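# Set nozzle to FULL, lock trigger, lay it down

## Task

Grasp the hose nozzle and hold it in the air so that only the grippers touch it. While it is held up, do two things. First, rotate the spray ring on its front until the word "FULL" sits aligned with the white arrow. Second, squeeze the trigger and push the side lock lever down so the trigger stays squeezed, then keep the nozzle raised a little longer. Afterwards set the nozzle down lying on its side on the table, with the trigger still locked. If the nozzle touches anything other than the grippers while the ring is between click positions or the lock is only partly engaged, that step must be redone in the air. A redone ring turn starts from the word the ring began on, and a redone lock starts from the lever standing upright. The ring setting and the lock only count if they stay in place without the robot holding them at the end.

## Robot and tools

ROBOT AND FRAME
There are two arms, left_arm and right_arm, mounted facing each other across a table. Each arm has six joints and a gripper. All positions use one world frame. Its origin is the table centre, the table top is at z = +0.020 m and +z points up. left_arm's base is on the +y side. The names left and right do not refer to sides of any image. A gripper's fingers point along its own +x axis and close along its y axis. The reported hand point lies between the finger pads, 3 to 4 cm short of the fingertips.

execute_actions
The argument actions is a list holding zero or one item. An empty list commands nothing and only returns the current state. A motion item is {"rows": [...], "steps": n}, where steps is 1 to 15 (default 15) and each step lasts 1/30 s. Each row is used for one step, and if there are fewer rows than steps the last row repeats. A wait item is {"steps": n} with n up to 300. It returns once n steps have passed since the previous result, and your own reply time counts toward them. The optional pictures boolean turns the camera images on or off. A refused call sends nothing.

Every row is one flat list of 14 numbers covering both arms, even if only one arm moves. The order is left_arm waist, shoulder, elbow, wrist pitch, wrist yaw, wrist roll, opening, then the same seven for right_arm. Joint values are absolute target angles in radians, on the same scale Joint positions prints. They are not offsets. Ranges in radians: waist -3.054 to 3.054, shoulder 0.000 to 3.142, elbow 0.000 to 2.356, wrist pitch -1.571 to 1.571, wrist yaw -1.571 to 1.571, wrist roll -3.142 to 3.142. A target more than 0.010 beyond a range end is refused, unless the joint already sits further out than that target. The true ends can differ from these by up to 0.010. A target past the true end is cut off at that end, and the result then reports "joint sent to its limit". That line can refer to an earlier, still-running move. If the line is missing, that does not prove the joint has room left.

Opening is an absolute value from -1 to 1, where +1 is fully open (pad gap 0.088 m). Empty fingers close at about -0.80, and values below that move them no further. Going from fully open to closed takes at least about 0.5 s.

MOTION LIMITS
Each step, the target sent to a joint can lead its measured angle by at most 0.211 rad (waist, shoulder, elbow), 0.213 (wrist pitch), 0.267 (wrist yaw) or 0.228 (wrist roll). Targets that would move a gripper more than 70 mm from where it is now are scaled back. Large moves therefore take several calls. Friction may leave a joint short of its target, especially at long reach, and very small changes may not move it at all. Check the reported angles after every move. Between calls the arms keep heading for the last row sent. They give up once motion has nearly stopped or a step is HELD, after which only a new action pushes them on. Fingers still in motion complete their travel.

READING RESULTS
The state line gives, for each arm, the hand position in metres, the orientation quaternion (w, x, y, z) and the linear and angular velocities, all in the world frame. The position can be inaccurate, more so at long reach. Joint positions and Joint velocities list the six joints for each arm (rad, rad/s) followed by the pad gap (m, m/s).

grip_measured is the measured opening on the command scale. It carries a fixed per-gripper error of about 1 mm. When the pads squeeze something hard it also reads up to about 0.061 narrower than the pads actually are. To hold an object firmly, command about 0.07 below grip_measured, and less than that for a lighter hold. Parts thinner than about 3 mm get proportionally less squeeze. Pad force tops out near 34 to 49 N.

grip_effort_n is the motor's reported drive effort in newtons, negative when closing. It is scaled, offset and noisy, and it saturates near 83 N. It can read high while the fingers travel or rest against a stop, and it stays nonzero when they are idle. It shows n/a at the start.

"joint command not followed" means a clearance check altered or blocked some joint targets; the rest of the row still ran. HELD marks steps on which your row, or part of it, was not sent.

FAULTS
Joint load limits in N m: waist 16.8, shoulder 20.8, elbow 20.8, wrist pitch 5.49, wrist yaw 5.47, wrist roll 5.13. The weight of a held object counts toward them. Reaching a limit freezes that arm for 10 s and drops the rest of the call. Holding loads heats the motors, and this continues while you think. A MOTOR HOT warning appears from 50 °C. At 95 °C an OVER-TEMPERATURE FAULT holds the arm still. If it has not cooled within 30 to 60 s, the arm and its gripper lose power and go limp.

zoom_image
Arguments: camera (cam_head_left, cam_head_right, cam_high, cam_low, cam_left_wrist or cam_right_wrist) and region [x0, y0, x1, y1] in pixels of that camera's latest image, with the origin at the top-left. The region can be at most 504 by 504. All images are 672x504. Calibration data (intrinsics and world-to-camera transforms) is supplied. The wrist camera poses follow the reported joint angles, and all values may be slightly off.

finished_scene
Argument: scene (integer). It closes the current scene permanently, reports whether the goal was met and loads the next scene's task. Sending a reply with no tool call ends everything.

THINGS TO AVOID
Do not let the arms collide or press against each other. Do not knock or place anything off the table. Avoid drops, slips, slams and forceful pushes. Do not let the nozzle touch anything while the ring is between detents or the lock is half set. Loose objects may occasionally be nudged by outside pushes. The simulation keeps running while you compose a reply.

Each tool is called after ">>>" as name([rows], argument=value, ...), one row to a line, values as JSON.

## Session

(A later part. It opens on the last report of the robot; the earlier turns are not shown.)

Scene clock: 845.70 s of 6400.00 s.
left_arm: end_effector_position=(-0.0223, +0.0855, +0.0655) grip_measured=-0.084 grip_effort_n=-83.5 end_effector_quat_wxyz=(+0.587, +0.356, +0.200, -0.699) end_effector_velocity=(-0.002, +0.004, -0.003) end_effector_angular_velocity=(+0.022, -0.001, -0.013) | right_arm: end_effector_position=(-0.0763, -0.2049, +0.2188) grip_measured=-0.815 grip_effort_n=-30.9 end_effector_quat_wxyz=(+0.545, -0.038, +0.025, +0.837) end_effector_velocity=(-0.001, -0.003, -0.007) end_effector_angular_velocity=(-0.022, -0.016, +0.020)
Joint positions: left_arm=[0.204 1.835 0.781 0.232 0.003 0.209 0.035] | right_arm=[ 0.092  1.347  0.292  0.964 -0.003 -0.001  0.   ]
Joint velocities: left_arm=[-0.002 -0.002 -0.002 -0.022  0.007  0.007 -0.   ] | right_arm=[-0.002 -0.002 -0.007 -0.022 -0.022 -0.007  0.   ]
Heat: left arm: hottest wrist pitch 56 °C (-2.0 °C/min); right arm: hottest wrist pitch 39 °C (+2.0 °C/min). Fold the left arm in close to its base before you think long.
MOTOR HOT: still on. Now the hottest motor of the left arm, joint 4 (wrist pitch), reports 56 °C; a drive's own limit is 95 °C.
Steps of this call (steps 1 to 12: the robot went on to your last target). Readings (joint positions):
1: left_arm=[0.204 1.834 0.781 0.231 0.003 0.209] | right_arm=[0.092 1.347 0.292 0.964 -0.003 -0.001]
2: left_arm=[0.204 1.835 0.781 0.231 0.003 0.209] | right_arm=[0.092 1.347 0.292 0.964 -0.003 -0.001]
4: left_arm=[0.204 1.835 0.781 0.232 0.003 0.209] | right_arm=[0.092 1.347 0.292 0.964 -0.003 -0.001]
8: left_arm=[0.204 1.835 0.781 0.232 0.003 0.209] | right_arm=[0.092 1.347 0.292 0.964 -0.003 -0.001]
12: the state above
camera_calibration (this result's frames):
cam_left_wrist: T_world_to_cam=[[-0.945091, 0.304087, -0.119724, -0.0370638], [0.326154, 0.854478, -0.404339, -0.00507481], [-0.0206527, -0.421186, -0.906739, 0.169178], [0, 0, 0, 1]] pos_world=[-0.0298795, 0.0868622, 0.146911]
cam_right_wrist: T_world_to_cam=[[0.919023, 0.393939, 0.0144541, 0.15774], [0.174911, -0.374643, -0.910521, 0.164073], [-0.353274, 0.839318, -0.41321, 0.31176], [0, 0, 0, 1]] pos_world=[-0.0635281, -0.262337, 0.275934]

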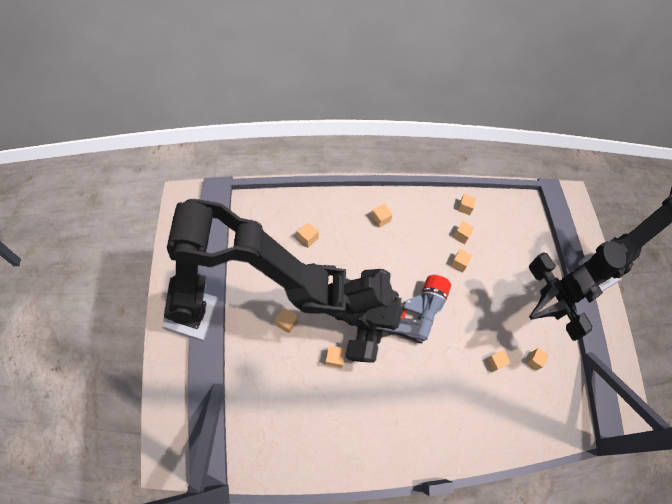

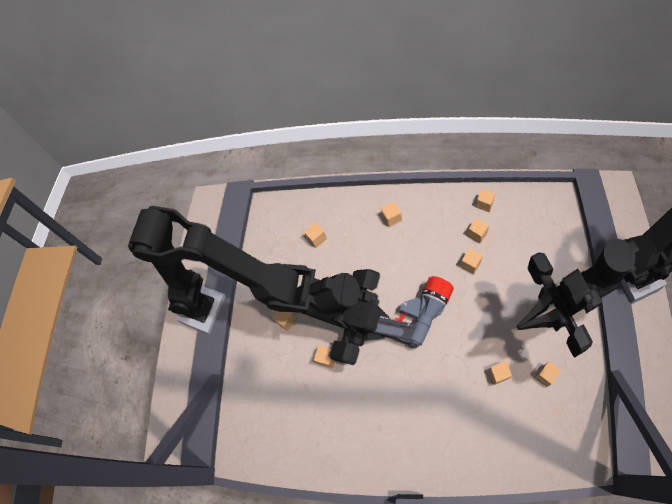

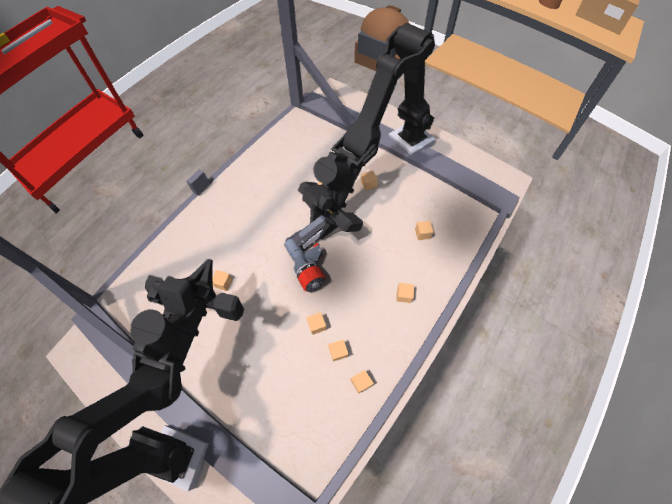

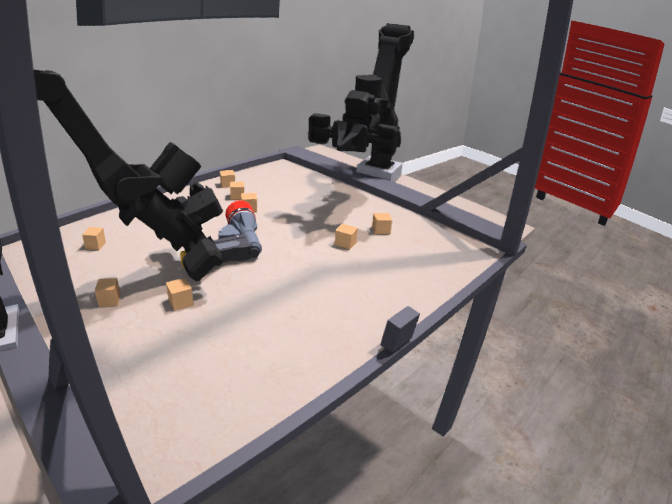

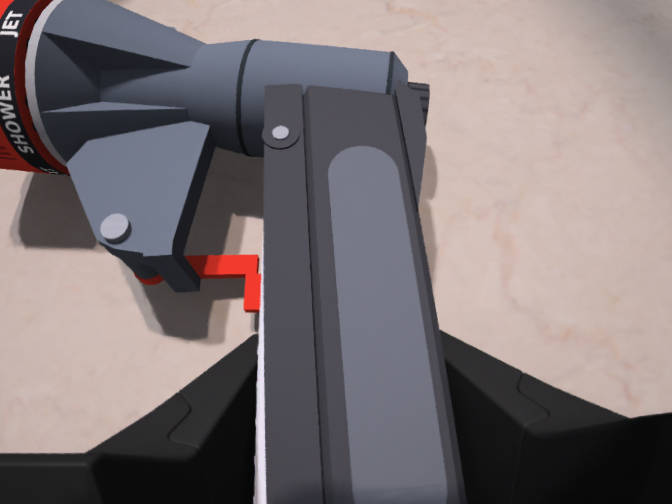

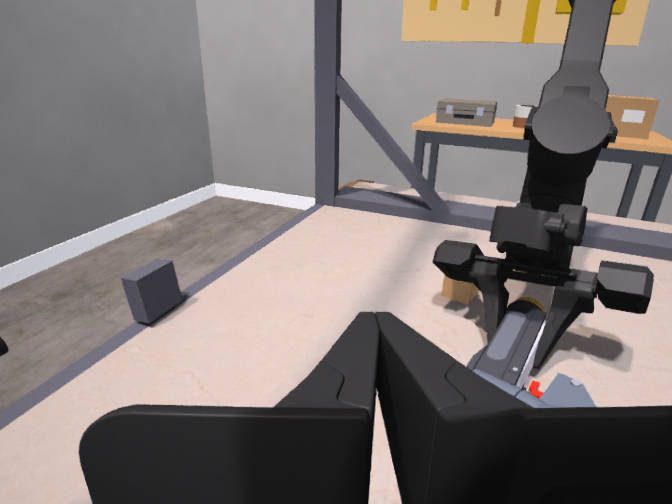

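>>> execute_actions([
  {"rows": [[0.203,1.836,0.783,0.245,-0.003,0.205,-0.14,0.094,1.342,0.280,0.964,-0.003,-0.005,-0.82],[0.203,1.837,0.782,0.247,-0.003,0.205,-0.14,0.094,1.342,0.280,0.964,-0.003,-0.005,-0.82],[0.203,1.838,0.782,0.249,-0.003,0.205,-0.14,0.094,1.342,0.280,0.964,-0.003,-0.005,-0.82],[0.203,1.840,0.781,0.251,-0.003,0.205,-0.14,0.094,1.342,0.280,0.964,-0.003,-0.005,-0.82],[0.203,1.841,0.780,0.253,-0.003,0.205,-0.14,0.094,1.342,0.280,0.964,-0.003,-0.005,-0.82],[0.203,1.843,0.780,0.256,-0.003,0.205,-0.14,0.094,1.342,0.280,0.964,-0.003,-0.005,-0.82],[0.203,1.844,0.779,0.258,-0.003,0.205,-0.14,0.094,1.342,0.280,0.964,-0.003,-0.005,-0.82],[0.203,1.846,0.778,0.260,-0.003,0.205,-0.14,0.094,1.342,0.280,0.964,-0.003,-0.005,-0.82],[0.203,1.847,0.777,0.262,-0.003,0.205,-0.14,0.094,1.342,0.280,0.964,-0.003,-0.005,-0.82],[0.203,1.849,0.777,0.265,-0.003,0.205,-0.14,0.094,1.342,0.280,0.964,-0.003,-0.005,-0.82],[0.203,1.850,0.776,0.267,-0.003,0.205,-0.14,0.094,1.342,0.280,0.964,-0.003,-0.005,-0.82],[0.203,1.851,0.775,0.269,-0.003,0.205,-0.14,0.094,1.342,0.280,0.964,-0.003,-0.005,-0.82],[0.203,1.852,0.775,0.271,-0.003,0.205,-0.14,0.094,1.342,0.280,0.964,-0.003,-0.005,-0.82],[0.203,1.853,0.774,0.272,-0.003,0.205,-0.14,0.094,1.342,0.280,0.964,-0.003,-0.005,-0.82],[0.203,1.854,0.774,0.273,-0.003,0.205,-0.14,0.094,1.342,0.280,0.964,-0.003,-0.005,-0.82]], "steps": 15},
], pictures=false)

>>> execute_actions([
  {"steps": 12},
])

>>> zoom_image(camera="cam_low", region=[140, 170, 320, 305])

Scene clock: 851.87 s of 6400.00 s.
left_arm: end_effector_position=(-0.0223, +0.0847, +0.0617) grip_measured=-0.084 grip_effort_n=-83.5 end_effector_quat_wxyz=(+0.589, +0.354, +0.197, -0.699) end_effector_velocity=(-0.000, -0.001, -0.005) end_effector_angular_velocity=(-0.006, +0.011, +0.003) | right_arm: end_effector_position=(-0.0763, -0.2049, +0.2188) grip_measured=-0.815 grip_effort_n=-31.4 end_effector_quat_wxyz=(+0.545, -0.038, +0.025, +0.837) end_effector_velocity=(+0.001, +0.001, +0.000) end_effector_angular_velocity=(+0.000, -0.007, +0.001)
Joint positions: left_arm=[0.204 1.849 0.775 0.26  0.002 0.209 0.035] | right_arm=[ 0.092  1.347  0.292  0.964 -0.003 -0.001  0.   ]
Joint velocities: left_arm=[ 0.002  0.022 -0.007  0.037  0.007 -0.007 -0.   ] | right_arm=[-0.007 -0.002  0.002 -0.007 -0.007 -0.007  0.   ]
Heat: left arm: hottest wrist pitch 56 °C (-2.0 °C/min); right arm: hottest wrist pitch 40 °C (+3.0 °C/min). Fold the left arm in close to its base before you think long.
MOTOR HOT: still on. Now the hottest motor of the left arm, joint 4 (wrist pitch), reports 56 °C; a drive's own limit is 95 °C.
Steps of this call (steps 1 to 15: the robot went on to your last target; steps 16 to 90: nothing new was sent; then 2.67 s passed at rest; steps 91 to 105: all 15 steps of this action). Readings (joint positions):
91: left_arm=[0.204 1.835 0.781 0.232 0.002 0.209] | right_arm=[0.092 1.347 0.292 0.964 -0.003 -0.001]
92: left_arm=[0.204 1.835 0.781 0.233 0.002 0.209] | right_arm=[0.092 1.347 0.292 0.964 -0.003 -0.001]
94: left_arm=[0.204 1.837 0.781 0.236 0.002 0.209] | right_arm=[0.092 1.347 0.292 0.964 -0.003 -0.001]
98: left_arm=[0.204 1.842 0.778 0.244 0.002 0.209] | right_arm=[0.092 1.347 0.292 0.964 -0.003 -0.001]
105: the state above

Scene clock: 852.27 s of 6400.00 s.
left_arm: end_effector_position=(-0.0223, +0.0845, +0.0614) grip_measured=-0.084 grip_effort_n=-83.5 end_effector_quat_wxyz=(+0.589, +0.354, +0.197, -0.700) end_effector_velocity=(-0.002, -0.000, +0.001) end_effector_angular_velocity=(-0.007, +0.000, +0.003) | right_arm: end_effector_position=(-0.0763, -0.2049, +0.2188) grip_measured=-0.815 grip_effort_n=-31.4 end_effector_quat_wxyz=(+0.545, -0.038, +0.025, +0.837) end_effector_velocity=(+0.000, -0.001, -0.002) end_effector_angular_velocity=(-0.010, +0.004, +0.004)
Joint positions: left_arm=[0.204 1.851 0.774 0.263 0.002 0.209 0.035] | right_arm=[ 0.092  1.347  0.292  0.964 -0.003 -0.001  0.   ]
Joint velocities: left_arm=[-0.007 -0.002 -0.002  0.007 -0.007 -0.007  0.   ] | right_arm=[-0.002 -0.002 -0.002 -0.007 -0.007  0.007  0.   ]
Heat: left arm: hottest wrist pitch 56 °C (-2.0 °C/min); right arm: hottest wrist pitch 40 °C (+3.0 °C/min). Fold the left arm in close to its base before you think long.
MOTOR HOT: still on. Now the hottest motor of the left arm, joint 4 (wrist pitch), reports 56 °C; a drive's own limit is 95 °C.
Steps of this call (steps 1 to 12: the robot went on to your last target). Readings (joint positions):
1: left_arm=[0.204 1.850 0.774 0.261 0.002 0.209] | right_arm=[0.092 1.347 0.292 0.964 -0.003 -0.001]
2: left_arm=[0.204 1.850 0.774 0.262 0.002 0.209] | right_arm=[0.092 1.347 0.292 0.964 -0.003 -0.001]
4: left_arm=[0.204 1.851 0.774 0.263 0.002 0.209] | right_arm=[0.092 1.347 0.292 0.964 -0.003 -0.001]
8: left_arm=[0.204 1.851 0.774 0.263 0.002 0.209] | right_arm=[0.092 1.347 0.292 0.964 -0.003 -0.001]
12: the state above
camera_calibration (this result's frames):
cam_left_wrist: T_world_to_cam=[[-0.945209, 0.30292, -0.121733, -0.0370471], [0.325799, 0.851454, -0.410951, -0.00520183], [-0.0208354, -0.428095, -0.903493, 0.165442], [0, 0, 0, 1]] pos_world=[-0.0298754, 0.0864763, 0.142828]
cam_right_wrist: T_world_to_cam=[[0.919023, 0.393939, 0.0144541, 0.15774], [0.174911, -0.374643, -0.910521, 0.164073], [-0.353274, 0.839318, -0.41321, 0.31176], [0, 0, 0, 1]] pos_world=[-0.0635281, -0.262337, 0.275934]

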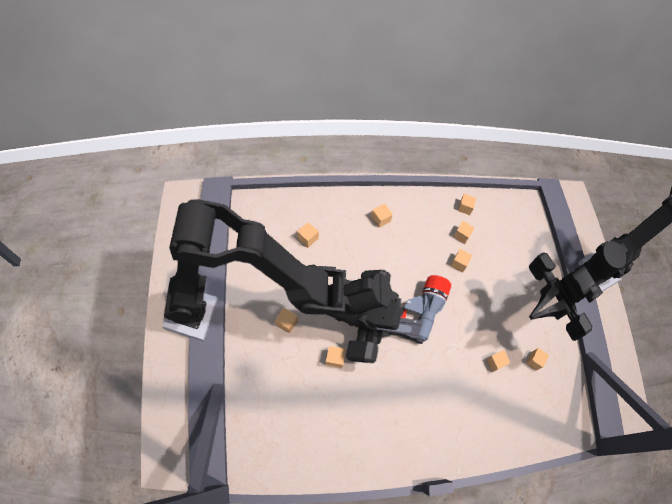

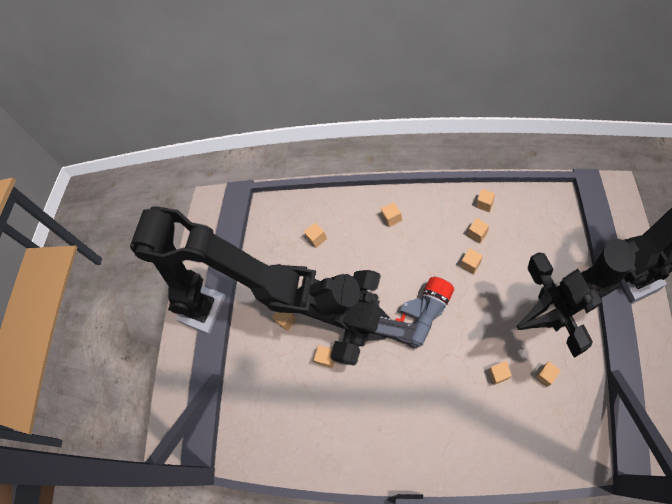

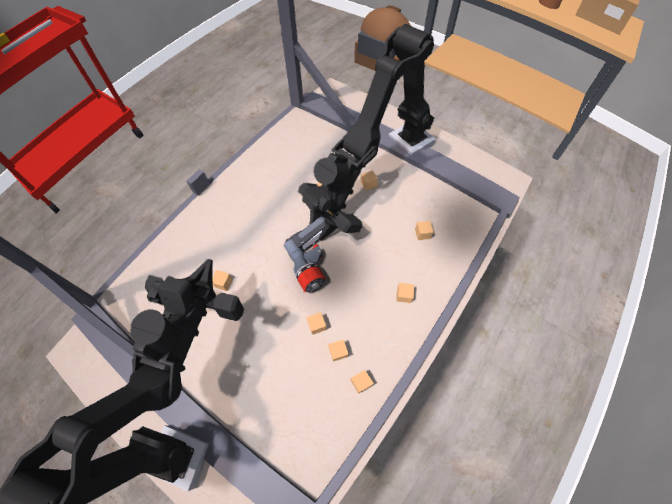

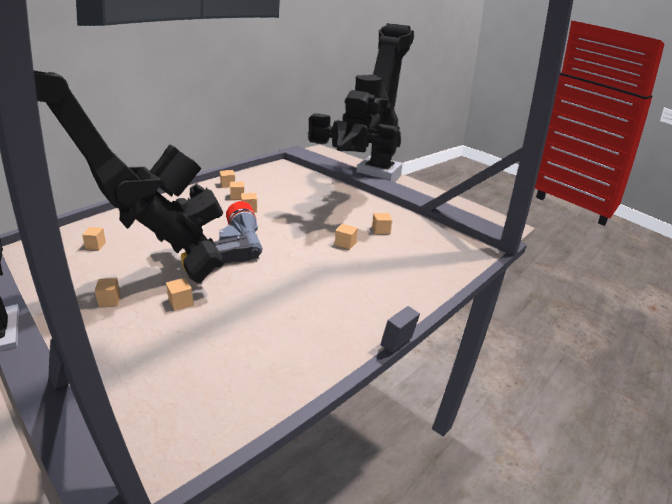

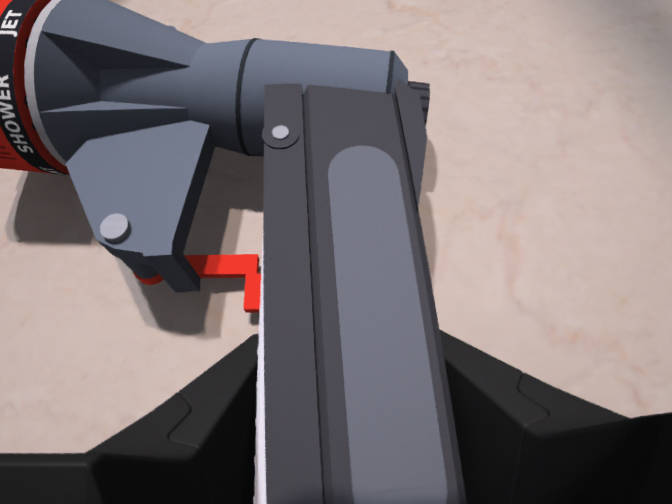

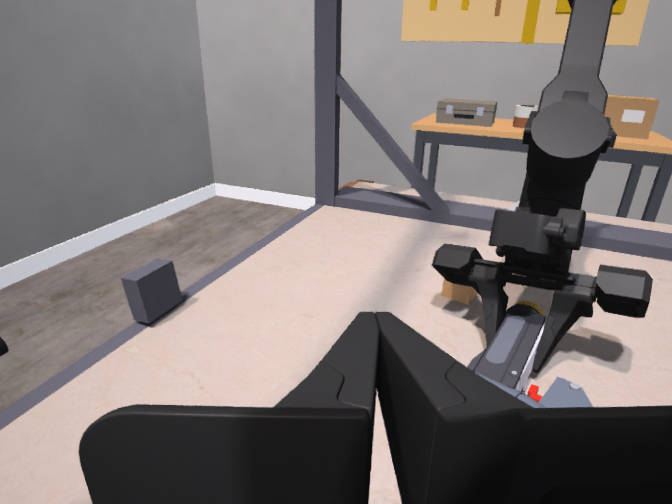

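Region (140, 170, 320, 305) of cam_low's 672x504 image, scaled by 2.800, with more detail than that image has; it fills the top 378 rows of this view, and the rest is white.

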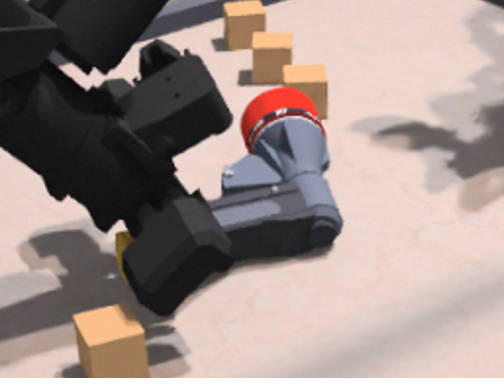

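>>> zoom_image(camera="cam_right_wrist", region=[430, 260, 650, 420])

>>> zoom_image(camera="cam_high", region=[260, 180, 400, 300])

Region (430, 260, 650, 420) of cam_right_wrist's 672x504 image, scaled by 2.291, with more detail than that image has; it fills the top 367 rows of this view, and the rest is white.

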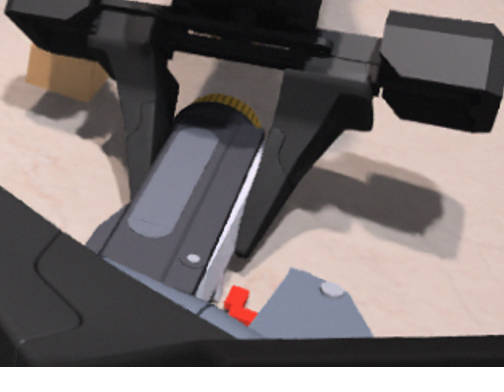

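Region (260, 180, 400, 300) of cam_high's 672x504 image, scaled by 3.600, with more detail than that image has; it fills the top 432 rows of this view, and the rest is white.

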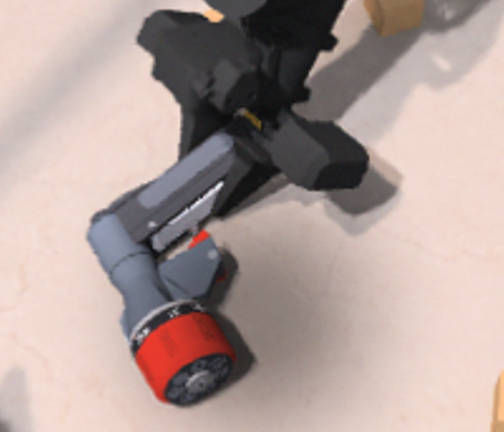

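>>> execute_actions([
  {"rows": [[0.203,1.854,0.773,0.275,-0.003,0.205,-0.14,0.094,1.342,0.280,0.964,-0.003,-0.005,-0.82],[0.203,1.854,0.771,0.279,-0.003,0.205,-0.14,0.094,1.342,0.280,0.964,-0.003,-0.005,-0.82],[0.203,1.854,0.769,0.284,-0.003,0.205,-0.14,0.094,1.342,0.280,0.964,-0.003,-0.005,-0.82],[0.203,1.854,0.766,0.290,-0.003,0.205,-0.14,0.094,1.342,0.280,0.964,-0.003,-0.005,-0.82],[0.203,1.854,0.763,0.296,-0.003,0.205,-0.14,0.094,1.342,0.280,0.964,-0.003,-0.005,-0.82],[0.203,1.854,0.760,0.302,-0.003,0.205,-0.14,0.094,1.342,0.280,0.964,-0.003,-0.005,-0.82],[0.203,1.854,0.756,0.309,-0.003,0.205,-0.14,0.094,1.342,0.280,0.964,-0.003,-0.005,-0.82],[0.203,1.854,0.753,0.315,-0.003,0.205,-0.14,0.094,1.342,0.280,0.964,-0.003,-0.005,-0.82],[0.203,1.855,0.750,0.322,-0.003,0.205,-0.14,0.094,1.342,0.280,0.964,-0.003,-0.005,-0.82],[0.203,1.855,0.746,0.329,-0.003,0.205,-0.14,0.094,1.342,0.280,0.964,-0.003,-0.005,-0.82],[0.203,1.855,0.743,0.335,-0.003,0.205,-0.14,0.094,1.342,0.280,0.964,-0.003,-0.005,-0.82],[0.203,1.855,0.740,0.341,-0.003,0.205,-0.14,0.094,1.342,0.280,0.964,-0.003,-0.005,-0.82],[0.203,1.855,0.737,0.346,-0.003,0.205,-0.14,0.094,1.342,0.280,0.964,-0.003,-0.005,-0.82],[0.203,1.855,0.735,0.351,-0.003,0.205,-0.14,0.094,1.342,0.280,0.964,-0.003,-0.005,-0.82],[0.203,1.855,0.733,0.354,-0.003,0.205,-0.14,0.094,1.342,0.280,0.964,-0.003,-0.005,-0.82]], "steps": 15},
], pictures=false)

>>> execute_actions([
  {"steps": 12},
])

>>> zoom_image(camera="cam_low", region=[140, 170, 320, 305])

Scene clock: 871.47 s of 6400.00 s.
left_arm: end_effector_position=(-0.0222, +0.0864, +0.0595) grip_measured=-0.084 grip_effort_n=-83.5 end_effector_quat_wxyz=(+0.594, +0.344, +0.187, -0.703) end_effector_velocity=(-0.002, +0.005, -0.002) end_effector_angular_velocity=(-0.054, +0.025, +0.008) | right_arm: end_effector_position=(-0.0763, -0.2049, +0.2188) grip_measured=-0.815 grip_effort_n=-31.4 end_effector_quat_wxyz=(+0.545, -0.038, +0.025, +0.837) end_effector_velocity=(-0.001, -0.002, -0.005) end_effector_angular_velocity=(-0.012, -0.028, +0.012)
Joint positions: left_arm=[0.204 1.854 0.738 0.332 0.002 0.209 0.035] | right_arm=[ 0.092  1.347  0.292  0.964 -0.003 -0.001  0.   ]
Joint velocities: left_arm=[-0.002 -0.002 -0.071  0.125  0.007 -0.022 -0.   ] | right_arm=[ 0.002 -0.002 -0.002 -0.022 -0.007 -0.022  0.   ]
Heat: left arm: hottest wrist pitch 55 °C (-3.0 °C/min); right arm: hottest wrist pitch 40 °C (+2.0 °C/min). Fold the left arm in close to its base before you think long.
MOTOR HOT: still on. Now the hottest motor of the left arm, joint 4 (wrist pitch), reports 55 °C; a drive's own limit is 95 °C.
Steps of this call (steps 1 to 15: the robot went on to your last target; steps 16 to 90: nothing new was sent; then 15.70 s passed at rest; steps 91 to 105: all 15 steps of this action). Readings (joint positions):
91: left_arm=[0.204 1.851 0.774 0.264 0.002 0.209] | right_arm=[0.092 1.347 0.292 0.964 -0.003 -0.001]
92: left_arm=[0.204 1.851 0.773 0.265 0.002 0.209] | right_arm=[0.092 1.347 0.292 0.964 -0.003 -0.001]
94: left_arm=[0.204 1.851 0.770 0.271 0.002 0.209] | right_arm=[0.092 1.347 0.292 0.964 -0.003 -0.001]
98: left_arm=[0.204 1.852 0.760 0.292 0.002 0.209] | right_arm=[0.092 1.347 0.292 0.964 -0.003 -0.001]
105: the state above

Scene clock: 871.87 s of 6400.00 s.
left_arm: end_effector_position=(-0.0221, +0.0867, +0.0594) grip_measured=-0.084 grip_effort_n=-83.5 end_effector_quat_wxyz=(+0.595, +0.342, +0.185, -0.703) end_effector_velocity=(+0.000, -0.001, +0.001) end_effector_angular_velocity=(-0.008, -0.010, -0.002) | right_arm: end_effector_position=(-0.0763, -0.2049, +0.2188) grip_measured=-0.815 grip_effort_n=-31.4 end_effector_quat_wxyz=(+0.545, -0.038, +0.025, +0.837) end_effector_velocity=(-0.002, -0.001, +0.001) end_effector_angular_velocity=(+0.015, -0.016, +0.012)
Joint positions: left_arm=[0.204 1.854 0.733 0.343 0.002 0.209 0.035] | right_arm=[ 0.092  1.347  0.292  0.964 -0.003 -0.001  0.   ]
Joint velocities: left_arm=[-0.002 -0.002 -0.002  0.007 -0.007  0.007 -0.   ] | right_arm=[ 0.002 -0.002 -0.002  0.007 -0.007 -0.022  0.   ]
Heat: left arm: hottest wrist pitch 55 °C (-3.0 °C/min); right arm: hottest wrist pitch 40 °C (+2.0 °C/min). Fold the left arm in close to its base before you think long.
MOTOR HOT: still on. Now the hottest motor of the left arm, joint 4 (wrist pitch), reports 55 °C; a drive's own limit is 95 °C.
Steps of this call (steps 1 to 12: the robot went on to your last target). Readings (joint positions):
1: left_arm=[0.204 1.854 0.736 0.336 0.002 0.209] | right_arm=[0.092 1.347 0.292 0.964 -0.003 -0.001]
2: left_arm=[0.204 1.854 0.735 0.338 0.002 0.209] | right_arm=[0.092 1.347 0.292 0.964 -0.003 -0.001]
4: left_arm=[0.204 1.854 0.734 0.341 0.002 0.209] | right_arm=[0.092 1.347 0.292 0.964 -0.003 -0.001]
8: left_arm=[0.204 1.854 0.733 0.342 0.002 0.209] | right_arm=[0.092 1.347 0.292 0.964 -0.003 -0.001]
12: the state above
camera_calibration (this result's frames):
cam_left_wrist: T_world_to_cam=[[-0.945561, 0.298473, -0.129724, -0.0369326], [0.324607, 0.836375, -0.441711, -0.00481623], [-0.0233412, -0.459773, -0.887729, 0.166309], [0, 0, 0, 1]] pos_world=[-0.0294768, 0.0915161, 0.140719]
cam_right_wrist: T_world_to_cam=[[0.919023, 0.393939, 0.0144541, 0.15774], [0.174911, -0.374643, -0.910521, 0.164073], [-0.353274, 0.839318, -0.41321, 0.31176], [0, 0, 0, 1]] pos_world=[-0.0635281, -0.262337, 0.275934]

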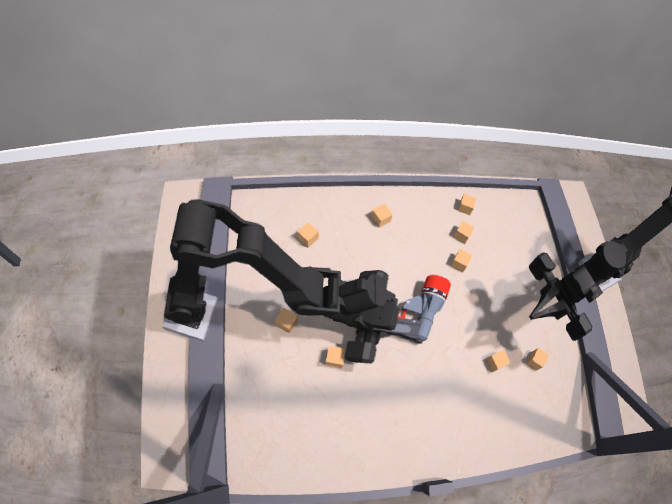

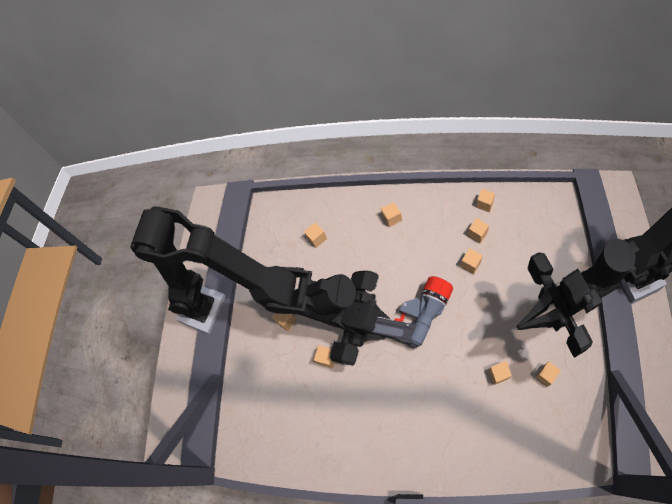

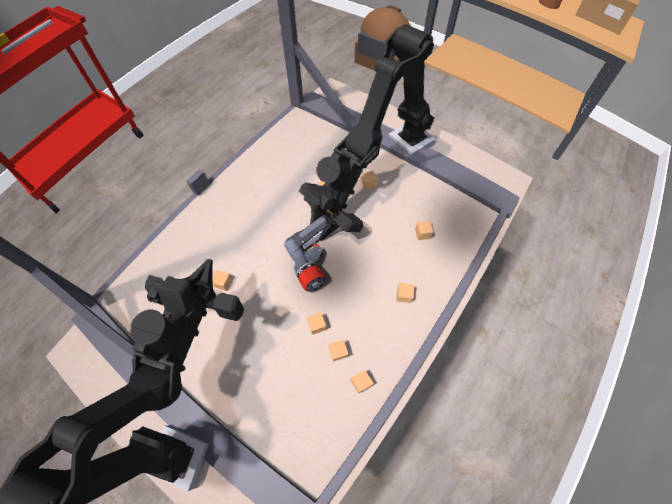

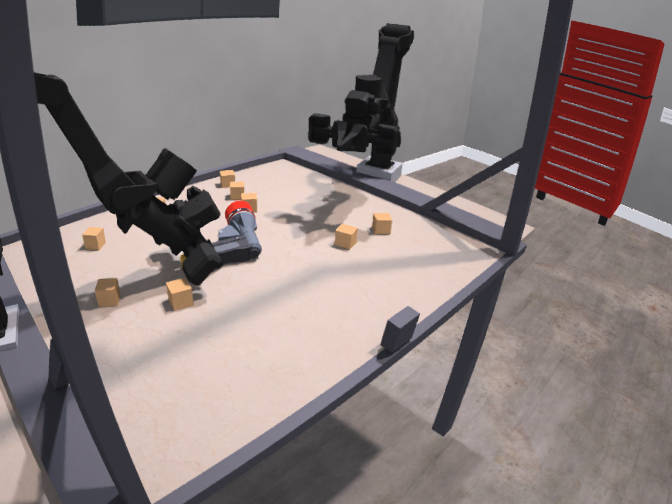

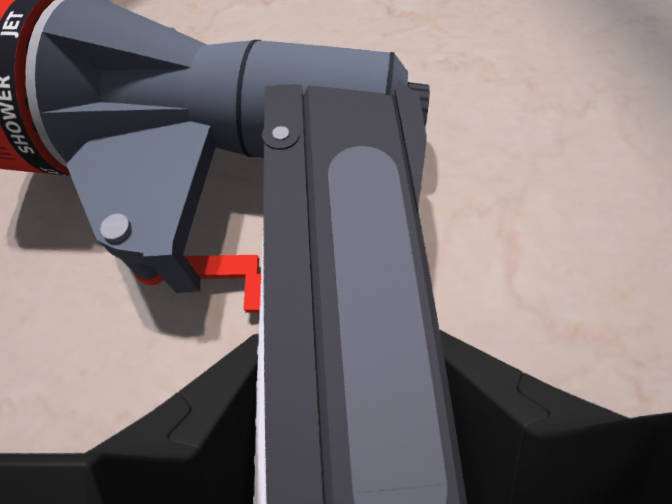

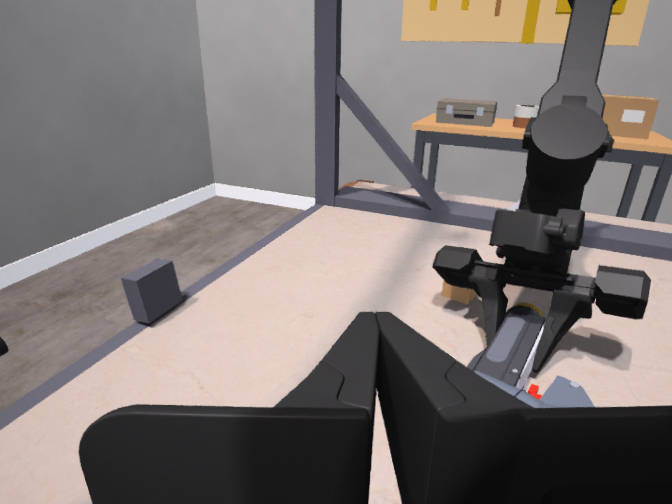

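Region (140, 170, 320, 305) of cam_low's 672x504 image, scaled by 2.800, with more detail than that image has; it fills the top 378 rows of this view, and the rest is white.

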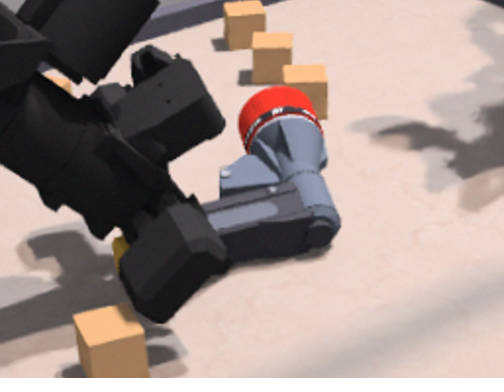

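>>> execute_actions([
  {"rows": [[0.203,1.855,0.732,0.356,-0.003,0.205,-0.14,0.094,1.342,0.280,0.964,-0.003,-0.005,-0.82],[0.203,1.856,0.730,0.360,-0.003,0.205,-0.14,0.094,1.342,0.280,0.964,-0.003,-0.005,-0.82],[0.203,1.856,0.728,0.366,-0.003,0.205,-0.14,0.094,1.342,0.280,0.964,-0.003,-0.005,-0.82],[0.203,1.857,0.725,0.372,-0.003,0.205,-0.14,0.094,1.342,0.280,0.964,-0.003,-0.005,-0.82],[0.203,1.857,0.722,0.379,-0.003,0.205,-0.14,0.094,1.342,0.280,0.964,-0.003,-0.005,-0.82],[0.203,1.858,0.719,0.386,-0.003,0.205,-0.14,0.094,1.342,0.280,0.964,-0.003,-0.005,-0.82],[0.203,1.859,0.716,0.393,-0.003,0.205,-0.14,0.094,1.342,0.280,0.964,-0.003,-0.005,-0.82],[0.203,1.859,0.713,0.400,-0.003,0.205,-0.14,0.094,1.342,0.280,0.964,-0.003,-0.005,-0.82],[0.203,1.860,0.710,0.407,-0.003,0.205,-0.14,0.094,1.342,0.280,0.964,-0.003,-0.005,-0.82],[0.203,1.861,0.706,0.414,-0.003,0.205,-0.14,0.094,1.342,0.280,0.964,-0.003,-0.005,-0.82],[0.203,1.862,0.703,0.420,-0.003,0.205,-0.14,0.094,1.342,0.280,0.964,-0.003,-0.005,-0.82],[0.203,1.862,0.700,0.426,-0.003,0.205,-0.14,0.094,1.342,0.280,0.964,-0.003,-0.005,-0.82],[0.203,1.863,0.697,0.431,-0.003,0.205,-0.14,0.094,1.342,0.280,0.964,-0.003,-0.005,-0.82],[0.203,1.864,0.695,0.435,-0.003,0.205,-0.14,0.094,1.342,0.280,0.964,-0.003,-0.005,-0.82],[0.203,1.864,0.693,0.438,-0.003,0.205,-0.14,0.094,1.342,0.280,0.964,-0.003,-0.005,-0.82]], "steps": 15},
], pictures=false)

>>> execute_actions([
  {"steps": 12},
])

>>> zoom_image(camera="cam_low", region=[140, 170, 320, 305])

Scene clock: 880.33 s of 6400.00 s.
left_arm: end_effector_position=(-0.0221, +0.0872, +0.0596) grip_measured=-0.084 grip_effort_n=-83.5 end_effector_quat_wxyz=(+0.601, +0.330, +0.173, -0.707) end_effector_velocity=(+0.003, +0.007, -0.005) end_effector_angular_velocity=(-0.047, -0.006, +0.019) | right_arm: end_effector_position=(-0.0763, -0.2049, +0.2188) grip_measured=-0.815 grip_effort_n=-31.4 end_effector_quat_wxyz=(+0.545, -0.038, +0.025, +0.837) end_effector_velocity=(-0.002, -0.002, -0.000) end_effector_angular_velocity=(-0.000, -0.006, +0.020)
Joint positions: left_arm=[0.204 1.857 0.7   0.418 0.002 0.209 0.035] | right_arm=[ 0.092  1.347  0.292  0.964 -0.003 -0.001  0.   ]
Joint velocities: left_arm=[-0.002  0.007 -0.071  0.125 -0.022 -0.007 -0.   ] | right_arm=[-0.002 -0.007 -0.002 -0.007 -0.022 -0.007  0.   ]
Heat: left arm: hottest wrist pitch 55 °C (-3.0 °C/min); right arm: hottest wrist pitch 40 °C (+1.0 °C/min). Fold the left arm in close to its base before you think long.
MOTOR HOT: still on. Now the hottest motor of the left arm, joint 4 (wrist pitch), reports 55 °C; a drive's own limit is 95 °C.
Steps of this call (steps 1 to 30: the robot went on to your last target; steps 31 to 90: nothing new was sent; then 4.97 s passed at rest; steps 91 to 105: all 15 steps of this action). Readings (joint positions):
91: left_arm=[0.204 1.854 0.732 0.343 0.002 0.209] | right_arm=[0.092 1.347 0.292 0.964 -0.003 -0.001]
92: left_arm=[0.204 1.854 0.732 0.345 0.002 0.209] | right_arm=[0.092 1.347 0.292 0.964 -0.003 -0.001]
94: left_arm=[0.204 1.854 0.729 0.351 0.002 0.209] | right_arm=[0.092 1.347 0.292 0.964 -0.003 -0.001]
98: left_arm=[0.204 1.855 0.719 0.375 0.002 0.209] | right_arm=[0.092 1.347 0.292 0.964 -0.003 -0.001]
105: the state above

Scene clock: 880.73 s of 6400.00 s.
left_arm: end_effector_position=(-0.0221, +0.0875, +0.0594) grip_measured=-0.084 grip_effort_n=-83.5 end_effector_quat_wxyz=(+0.602, +0.328, +0.171, -0.708) end_effector_velocity=(+0.000, +0.002, -0.003) end_effector_angular_velocity=(+0.012, -0.000, +0.008) | right_arm: end_effector_position=(-0.0763, -0.2049, +0.2188) grip_measured=-0.815 grip_effort_n=-30.9 end_effector_quat_wxyz=(+0.545, -0.038, +0.025, +0.837) end_effector_velocity=(+0.002, -0.001, -0.004) end_effector_angular_velocity=(-0.008, -0.011, +0.001)
Joint positions: left_arm=[0.204 1.858 0.695 0.429 0.002 0.209 0.035] | right_arm=[ 0.092  1.347  0.292  0.964 -0.003 -0.001  0.   ]
Joint velocities: left_arm=[-0.002  0.002 -0.002 -0.007 -0.007 -0.007 -0.   ] | right_arm=[-0.007 -0.002 -0.007 -0.007 -0.007 -0.007  0.   ]
Heat: left arm: hottest wrist pitch 55 °C (-3.0 °C/min); right arm: hottest wrist pitch 40 °C (+1.0 °C/min). Fold the left arm in close to its base before you think long.
MOTOR HOT: still on. Now the hottest motor of the left arm, joint 4 (wrist pitch), reports 55 °C; a drive's own limit is 95 °C.
Steps of this call (steps 1 to 12: the robot went on to your last target). Readings (joint positions):
1: left_arm=[0.204 1.857 0.698 0.422 0.002 0.209] | right_arm=[0.092 1.347 0.292 0.964 -0.003 -0.001]
2: left_arm=[0.204 1.857 0.697 0.424 0.002 0.209] | right_arm=[0.092 1.347 0.292 0.964 -0.003 -0.001]
4: left_arm=[0.204 1.857 0.696 0.426 0.002 0.209] | right_arm=[0.092 1.347 0.292 0.964 -0.003 -0.001]
8: left_arm=[0.204 1.858 0.695 0.428 0.002 0.209] | right_arm=[0.092 1.347 0.292 0.964 -0.003 -0.001]
12: the state above
camera_calibration (this result's frames):
cam_left_wrist: T_world_to_cam=[[-0.946022, 0.292641, -0.139295, -0.0360478], [0.323028, 0.816421, -0.478654, -0.00161738], [-0.0263502, -0.497813, -0.866884, 0.168672], [0, 0, 0, 1]] pos_world=[-0.029135, 0.0958368, 0.140424]
cam_right_wrist: T_world_to_cam=[[0.919023, 0.393939, 0.0144541, 0.15774], [0.174911, -0.374643, -0.910521, 0.164073], [-0.353274, 0.839318, -0.41321, 0.31176], [0, 0, 0, 1]] pos_world=[-0.0635281, -0.262337, 0.275934]

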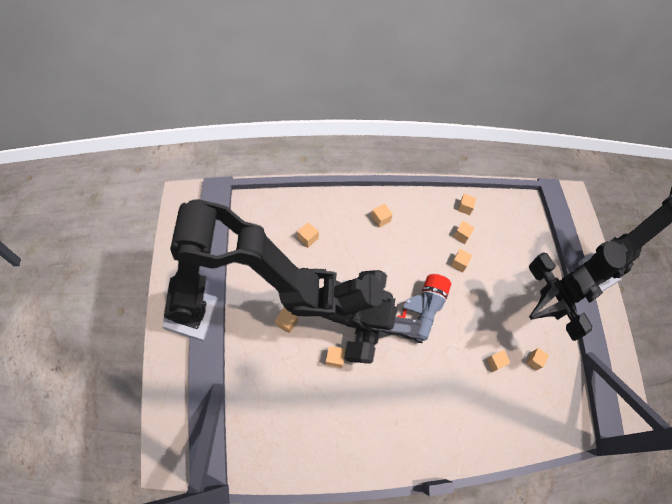

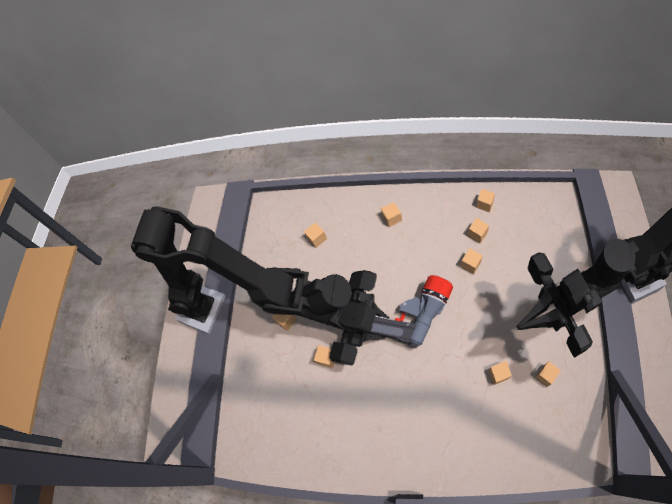

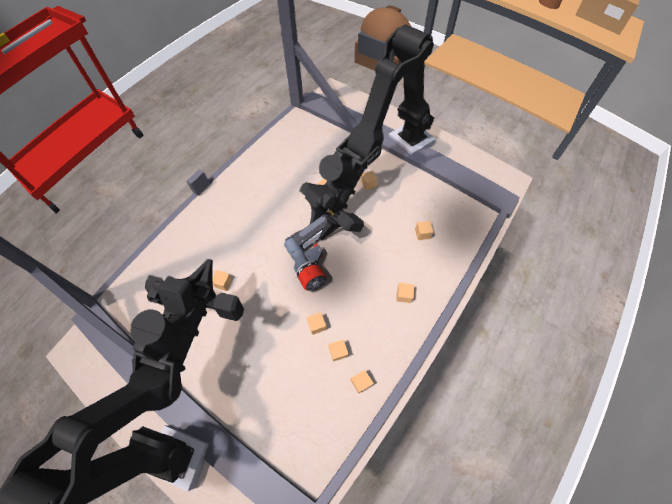

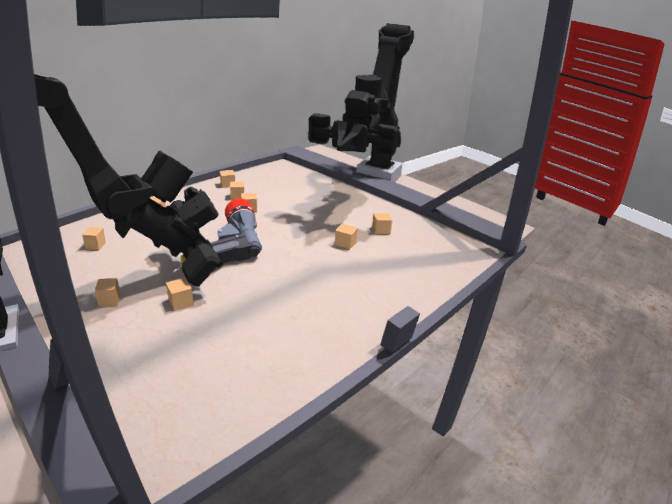

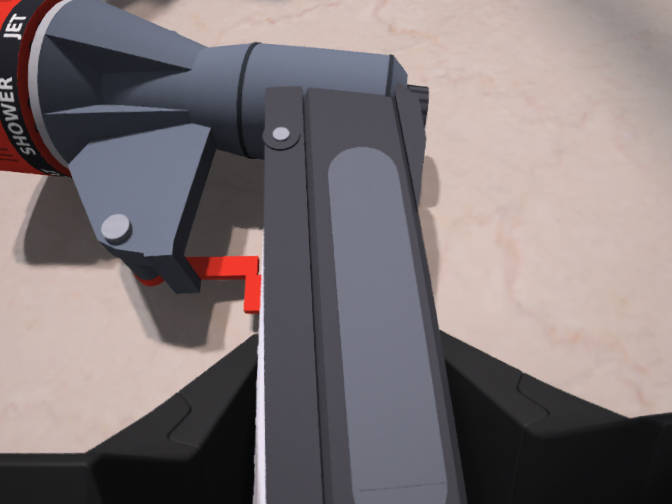

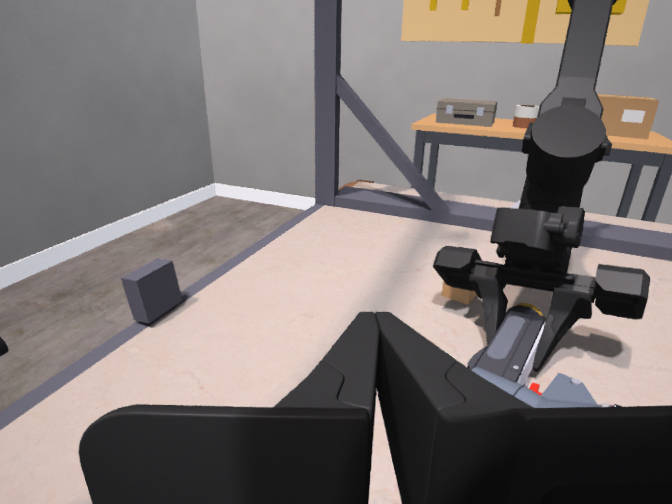

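Region (140, 170, 320, 305) of cam_low's 672x504 image, scaled by 2.800, with more detail than that image has; it fills the top 378 rows of this view, and the rest is white.

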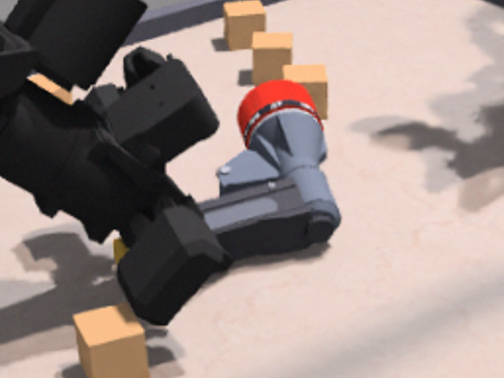

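>>> execute_actions([
  {"rows": [[0.203,1.861,0.697,0.436,-0.003,0.205,-0.14,0.094,1.342,0.280,0.964,-0.003,-0.005,-0.82],[0.203,1.859,0.700,0.433,-0.003,0.205,-0.14,0.094,1.342,0.280,0.964,-0.003,-0.005,-0.82],[0.203,1.858,0.703,0.428,-0.003,0.205,-0.14,0.094,1.342,0.280,0.964,-0.003,-0.005,-0.82],[0.203,1.858,0.706,0.422,-0.003,0.205,-0.14,0.094,1.342,0.280,0.964,-0.003,-0.005,-0.82],[0.203,1.858,0.710,0.415,-0.003,0.205,-0.14,0.094,1.342,0.280,0.964,-0.003,-0.005,-0.82],[0.203,1.858,0.713,0.408,-0.003,0.205,-0.14,0.094,1.342,0.280,0.964,-0.003,-0.005,-0.82],[0.203,1.858,0.717,0.401,-0.003,0.205,-0.14,0.094,1.342,0.280,0.964,-0.003,-0.005,-0.82],[0.203,1.858,0.720,0.394,-0.003,0.205,-0.14,0.094,1.342,0.280,0.964,-0.003,-0.005,-0.82],[0.203,1.858,0.724,0.387,-0.003,0.205,-0.14,0.094,1.342,0.280,0.964,-0.003,-0.005,-0.82],[0.203,1.858,0.728,0.380,-0.003,0.205,-0.14,0.094,1.342,0.280,0.964,-0.003,-0.005,-0.82],[0.203,1.858,0.731,0.373,-0.003,0.205,-0.14,0.094,1.342,0.280,0.964,-0.003,-0.005,-0.82],[0.203,1.858,0.734,0.366,-0.003,0.205,-0.14,0.094,1.342,0.280,0.964,-0.003,-0.005,-0.82],[0.203,1.858,0.737,0.360,-0.003,0.205,-0.14,0.094,1.342,0.280,0.964,-0.003,-0.005,-0.82],[0.203,1.858,0.739,0.355,-0.003,0.205,-0.14,0.094,1.342,0.280,0.964,-0.003,-0.005,-0.82],[0.203,1.858,0.741,0.352,-0.003,0.205,-0.14,0.094,1.342,0.280,0.964,-0.003,-0.005,-0.82]], "steps": 15},
], pictures=false)

>>> execute_actions([
  {"steps": 12},
], pictures=false)

Scene clock: 891.63 s of 6400.00 s.
left_arm: end_effector_position=(-0.0221, +0.0869, +0.0582) grip_measured=-0.084 grip_effort_n=-83.5 end_effector_quat_wxyz=(+0.596, +0.340, +0.183, -0.704) end_effector_velocity=(-0.000, -0.004, +0.001) end_effector_angular_velocity=(+0.065, -0.016, -0.002) | right_arm: end_effector_position=(-0.0763, -0.2049, +0.2188) grip_measured=-0.815 grip_effort_n=-31.4 end_effector_quat_wxyz=(+0.545, -0.038, +0.025, +0.837) end_effector_velocity=(-0.002, -0.002, -0.002) end_effector_angular_velocity=(-0.005, -0.008, +0.020)
Joint positions: left_arm=[0.204 1.858 0.725 0.362 0.002 0.209 0.035] | right_arm=[ 0.092  1.347  0.292  0.964 -0.003 -0.001  0.   ]
Joint velocities: left_arm=[-0.002 -0.002  0.071 -0.139 -0.007  0.007 -0.   ] | right_arm=[-0.002 -0.002 -0.002 -0.007 -0.022 -0.007  0.   ]
Heat: left arm: hottest wrist pitch 55 °C (-3.0 °C/min); right arm: hottest wrist pitch 40 °C (+1.0 °C/min). Fold the left arm in close to its base before you think long.
MOTOR HOT: still on. Now the hottest motor of the left arm, joint 4 (wrist pitch), reports 55 °C; a drive's own limit is 95 °C.
Steps of this call (steps 1 to 30: the robot went on to your last target; steps 31 to 90: nothing new was sent; then 7.40 s passed at rest; steps 91 to 105: all 15 steps of this action). Readings (joint positions):
91: left_arm=[0.204 1.858 0.695 0.429 0.002 0.209] | right_arm=[0.092 1.347 0.292 0.964 -0.003 -0.001]
92: left_arm=[0.204 1.858 0.695 0.429 0.002 0.209] | right_arm=[0.092 1.347 0.292 0.964 -0.003 -0.001]
94: left_arm=[0.204 1.858 0.695 0.427 0.002 0.209] | right_arm=[0.092 1.347 0.292 0.964 -0.003 -0.001]
98: left_arm=[0.204 1.858 0.703 0.407 0.002 0.209] | right_arm=[0.092 1.347 0.292 0.964 -0.003 -0.001]
105: the state above

Scene clock: 892.03 s of 6400.00 s.
left_arm: end_effector_position=(-0.0221, +0.0868, +0.0582) grip_measured=-0.084 grip_effort_n=-83.5 end_effector_quat_wxyz=(+0.595, +0.342, +0.185, -0.704) end_effector_velocity=(+0.002, +0.002, -0.001) end_effector_angular_velocity=(+0.006, -0.021, +0.008) | right_arm: end_effector_position=(-0.0763, -0.2049, +0.2188) grip_measured=-0.815 grip_effort_n=-31.4 end_effector_quat_wxyz=(+0.545, -0.038, +0.025, +0.837) end_effector_velocity=(+0.002, +0.000, +0.001) end_effector_angular_velocity=(+0.015, -0.016, +0.002)
Joint positions: left_arm=[0.204 1.858 0.73  0.351 0.002 0.209 0.035] | right_arm=[ 0.092  1.347  0.292  0.964 -0.003 -0.001  0.   ]
Joint velocities: left_arm=[-0.002 -0.002 -0.002 -0.007 -0.022  0.007 -0.   ] | right_arm=[-0.007 -0.002 -0.002  0.007 -0.007 -0.022  0.   ]
Heat: left arm: hottest wrist pitch 55 °C (-2.0 °C/min); right arm: hottest wrist pitch 40 °C (+1.0 °C/min). Fold the left arm in close to its base before you think long.
MOTOR HOT: still on. Now the hottest motor of the left arm, joint 4 (wrist pitch), reports 55 °C; a drive's own limit is 95 °C.
Steps of this call (steps 1 to 12: the robot went on to your last target). Readings (joint positions):
1: left_arm=[0.204 1.858 0.727 0.358 0.002 0.209] | right_arm=[0.092 1.347 0.292 0.964 -0.003 -0.001]
2: left_arm=[0.204 1.858 0.728 0.356 0.002 0.209] | right_arm=[0.092 1.347 0.292 0.964 -0.003 -0.001]
4: left_arm=[0.204 1.858 0.729 0.353 0.002 0.209] | right_arm=[0.092 1.347 0.292 0.964 -0.003 -0.001]
8: left_arm=[0.204 1.858 0.730 0.351 0.002 0.209] | right_arm=[0.092 1.347 0.292 0.964 -0.003 -0.001]
12: the state above


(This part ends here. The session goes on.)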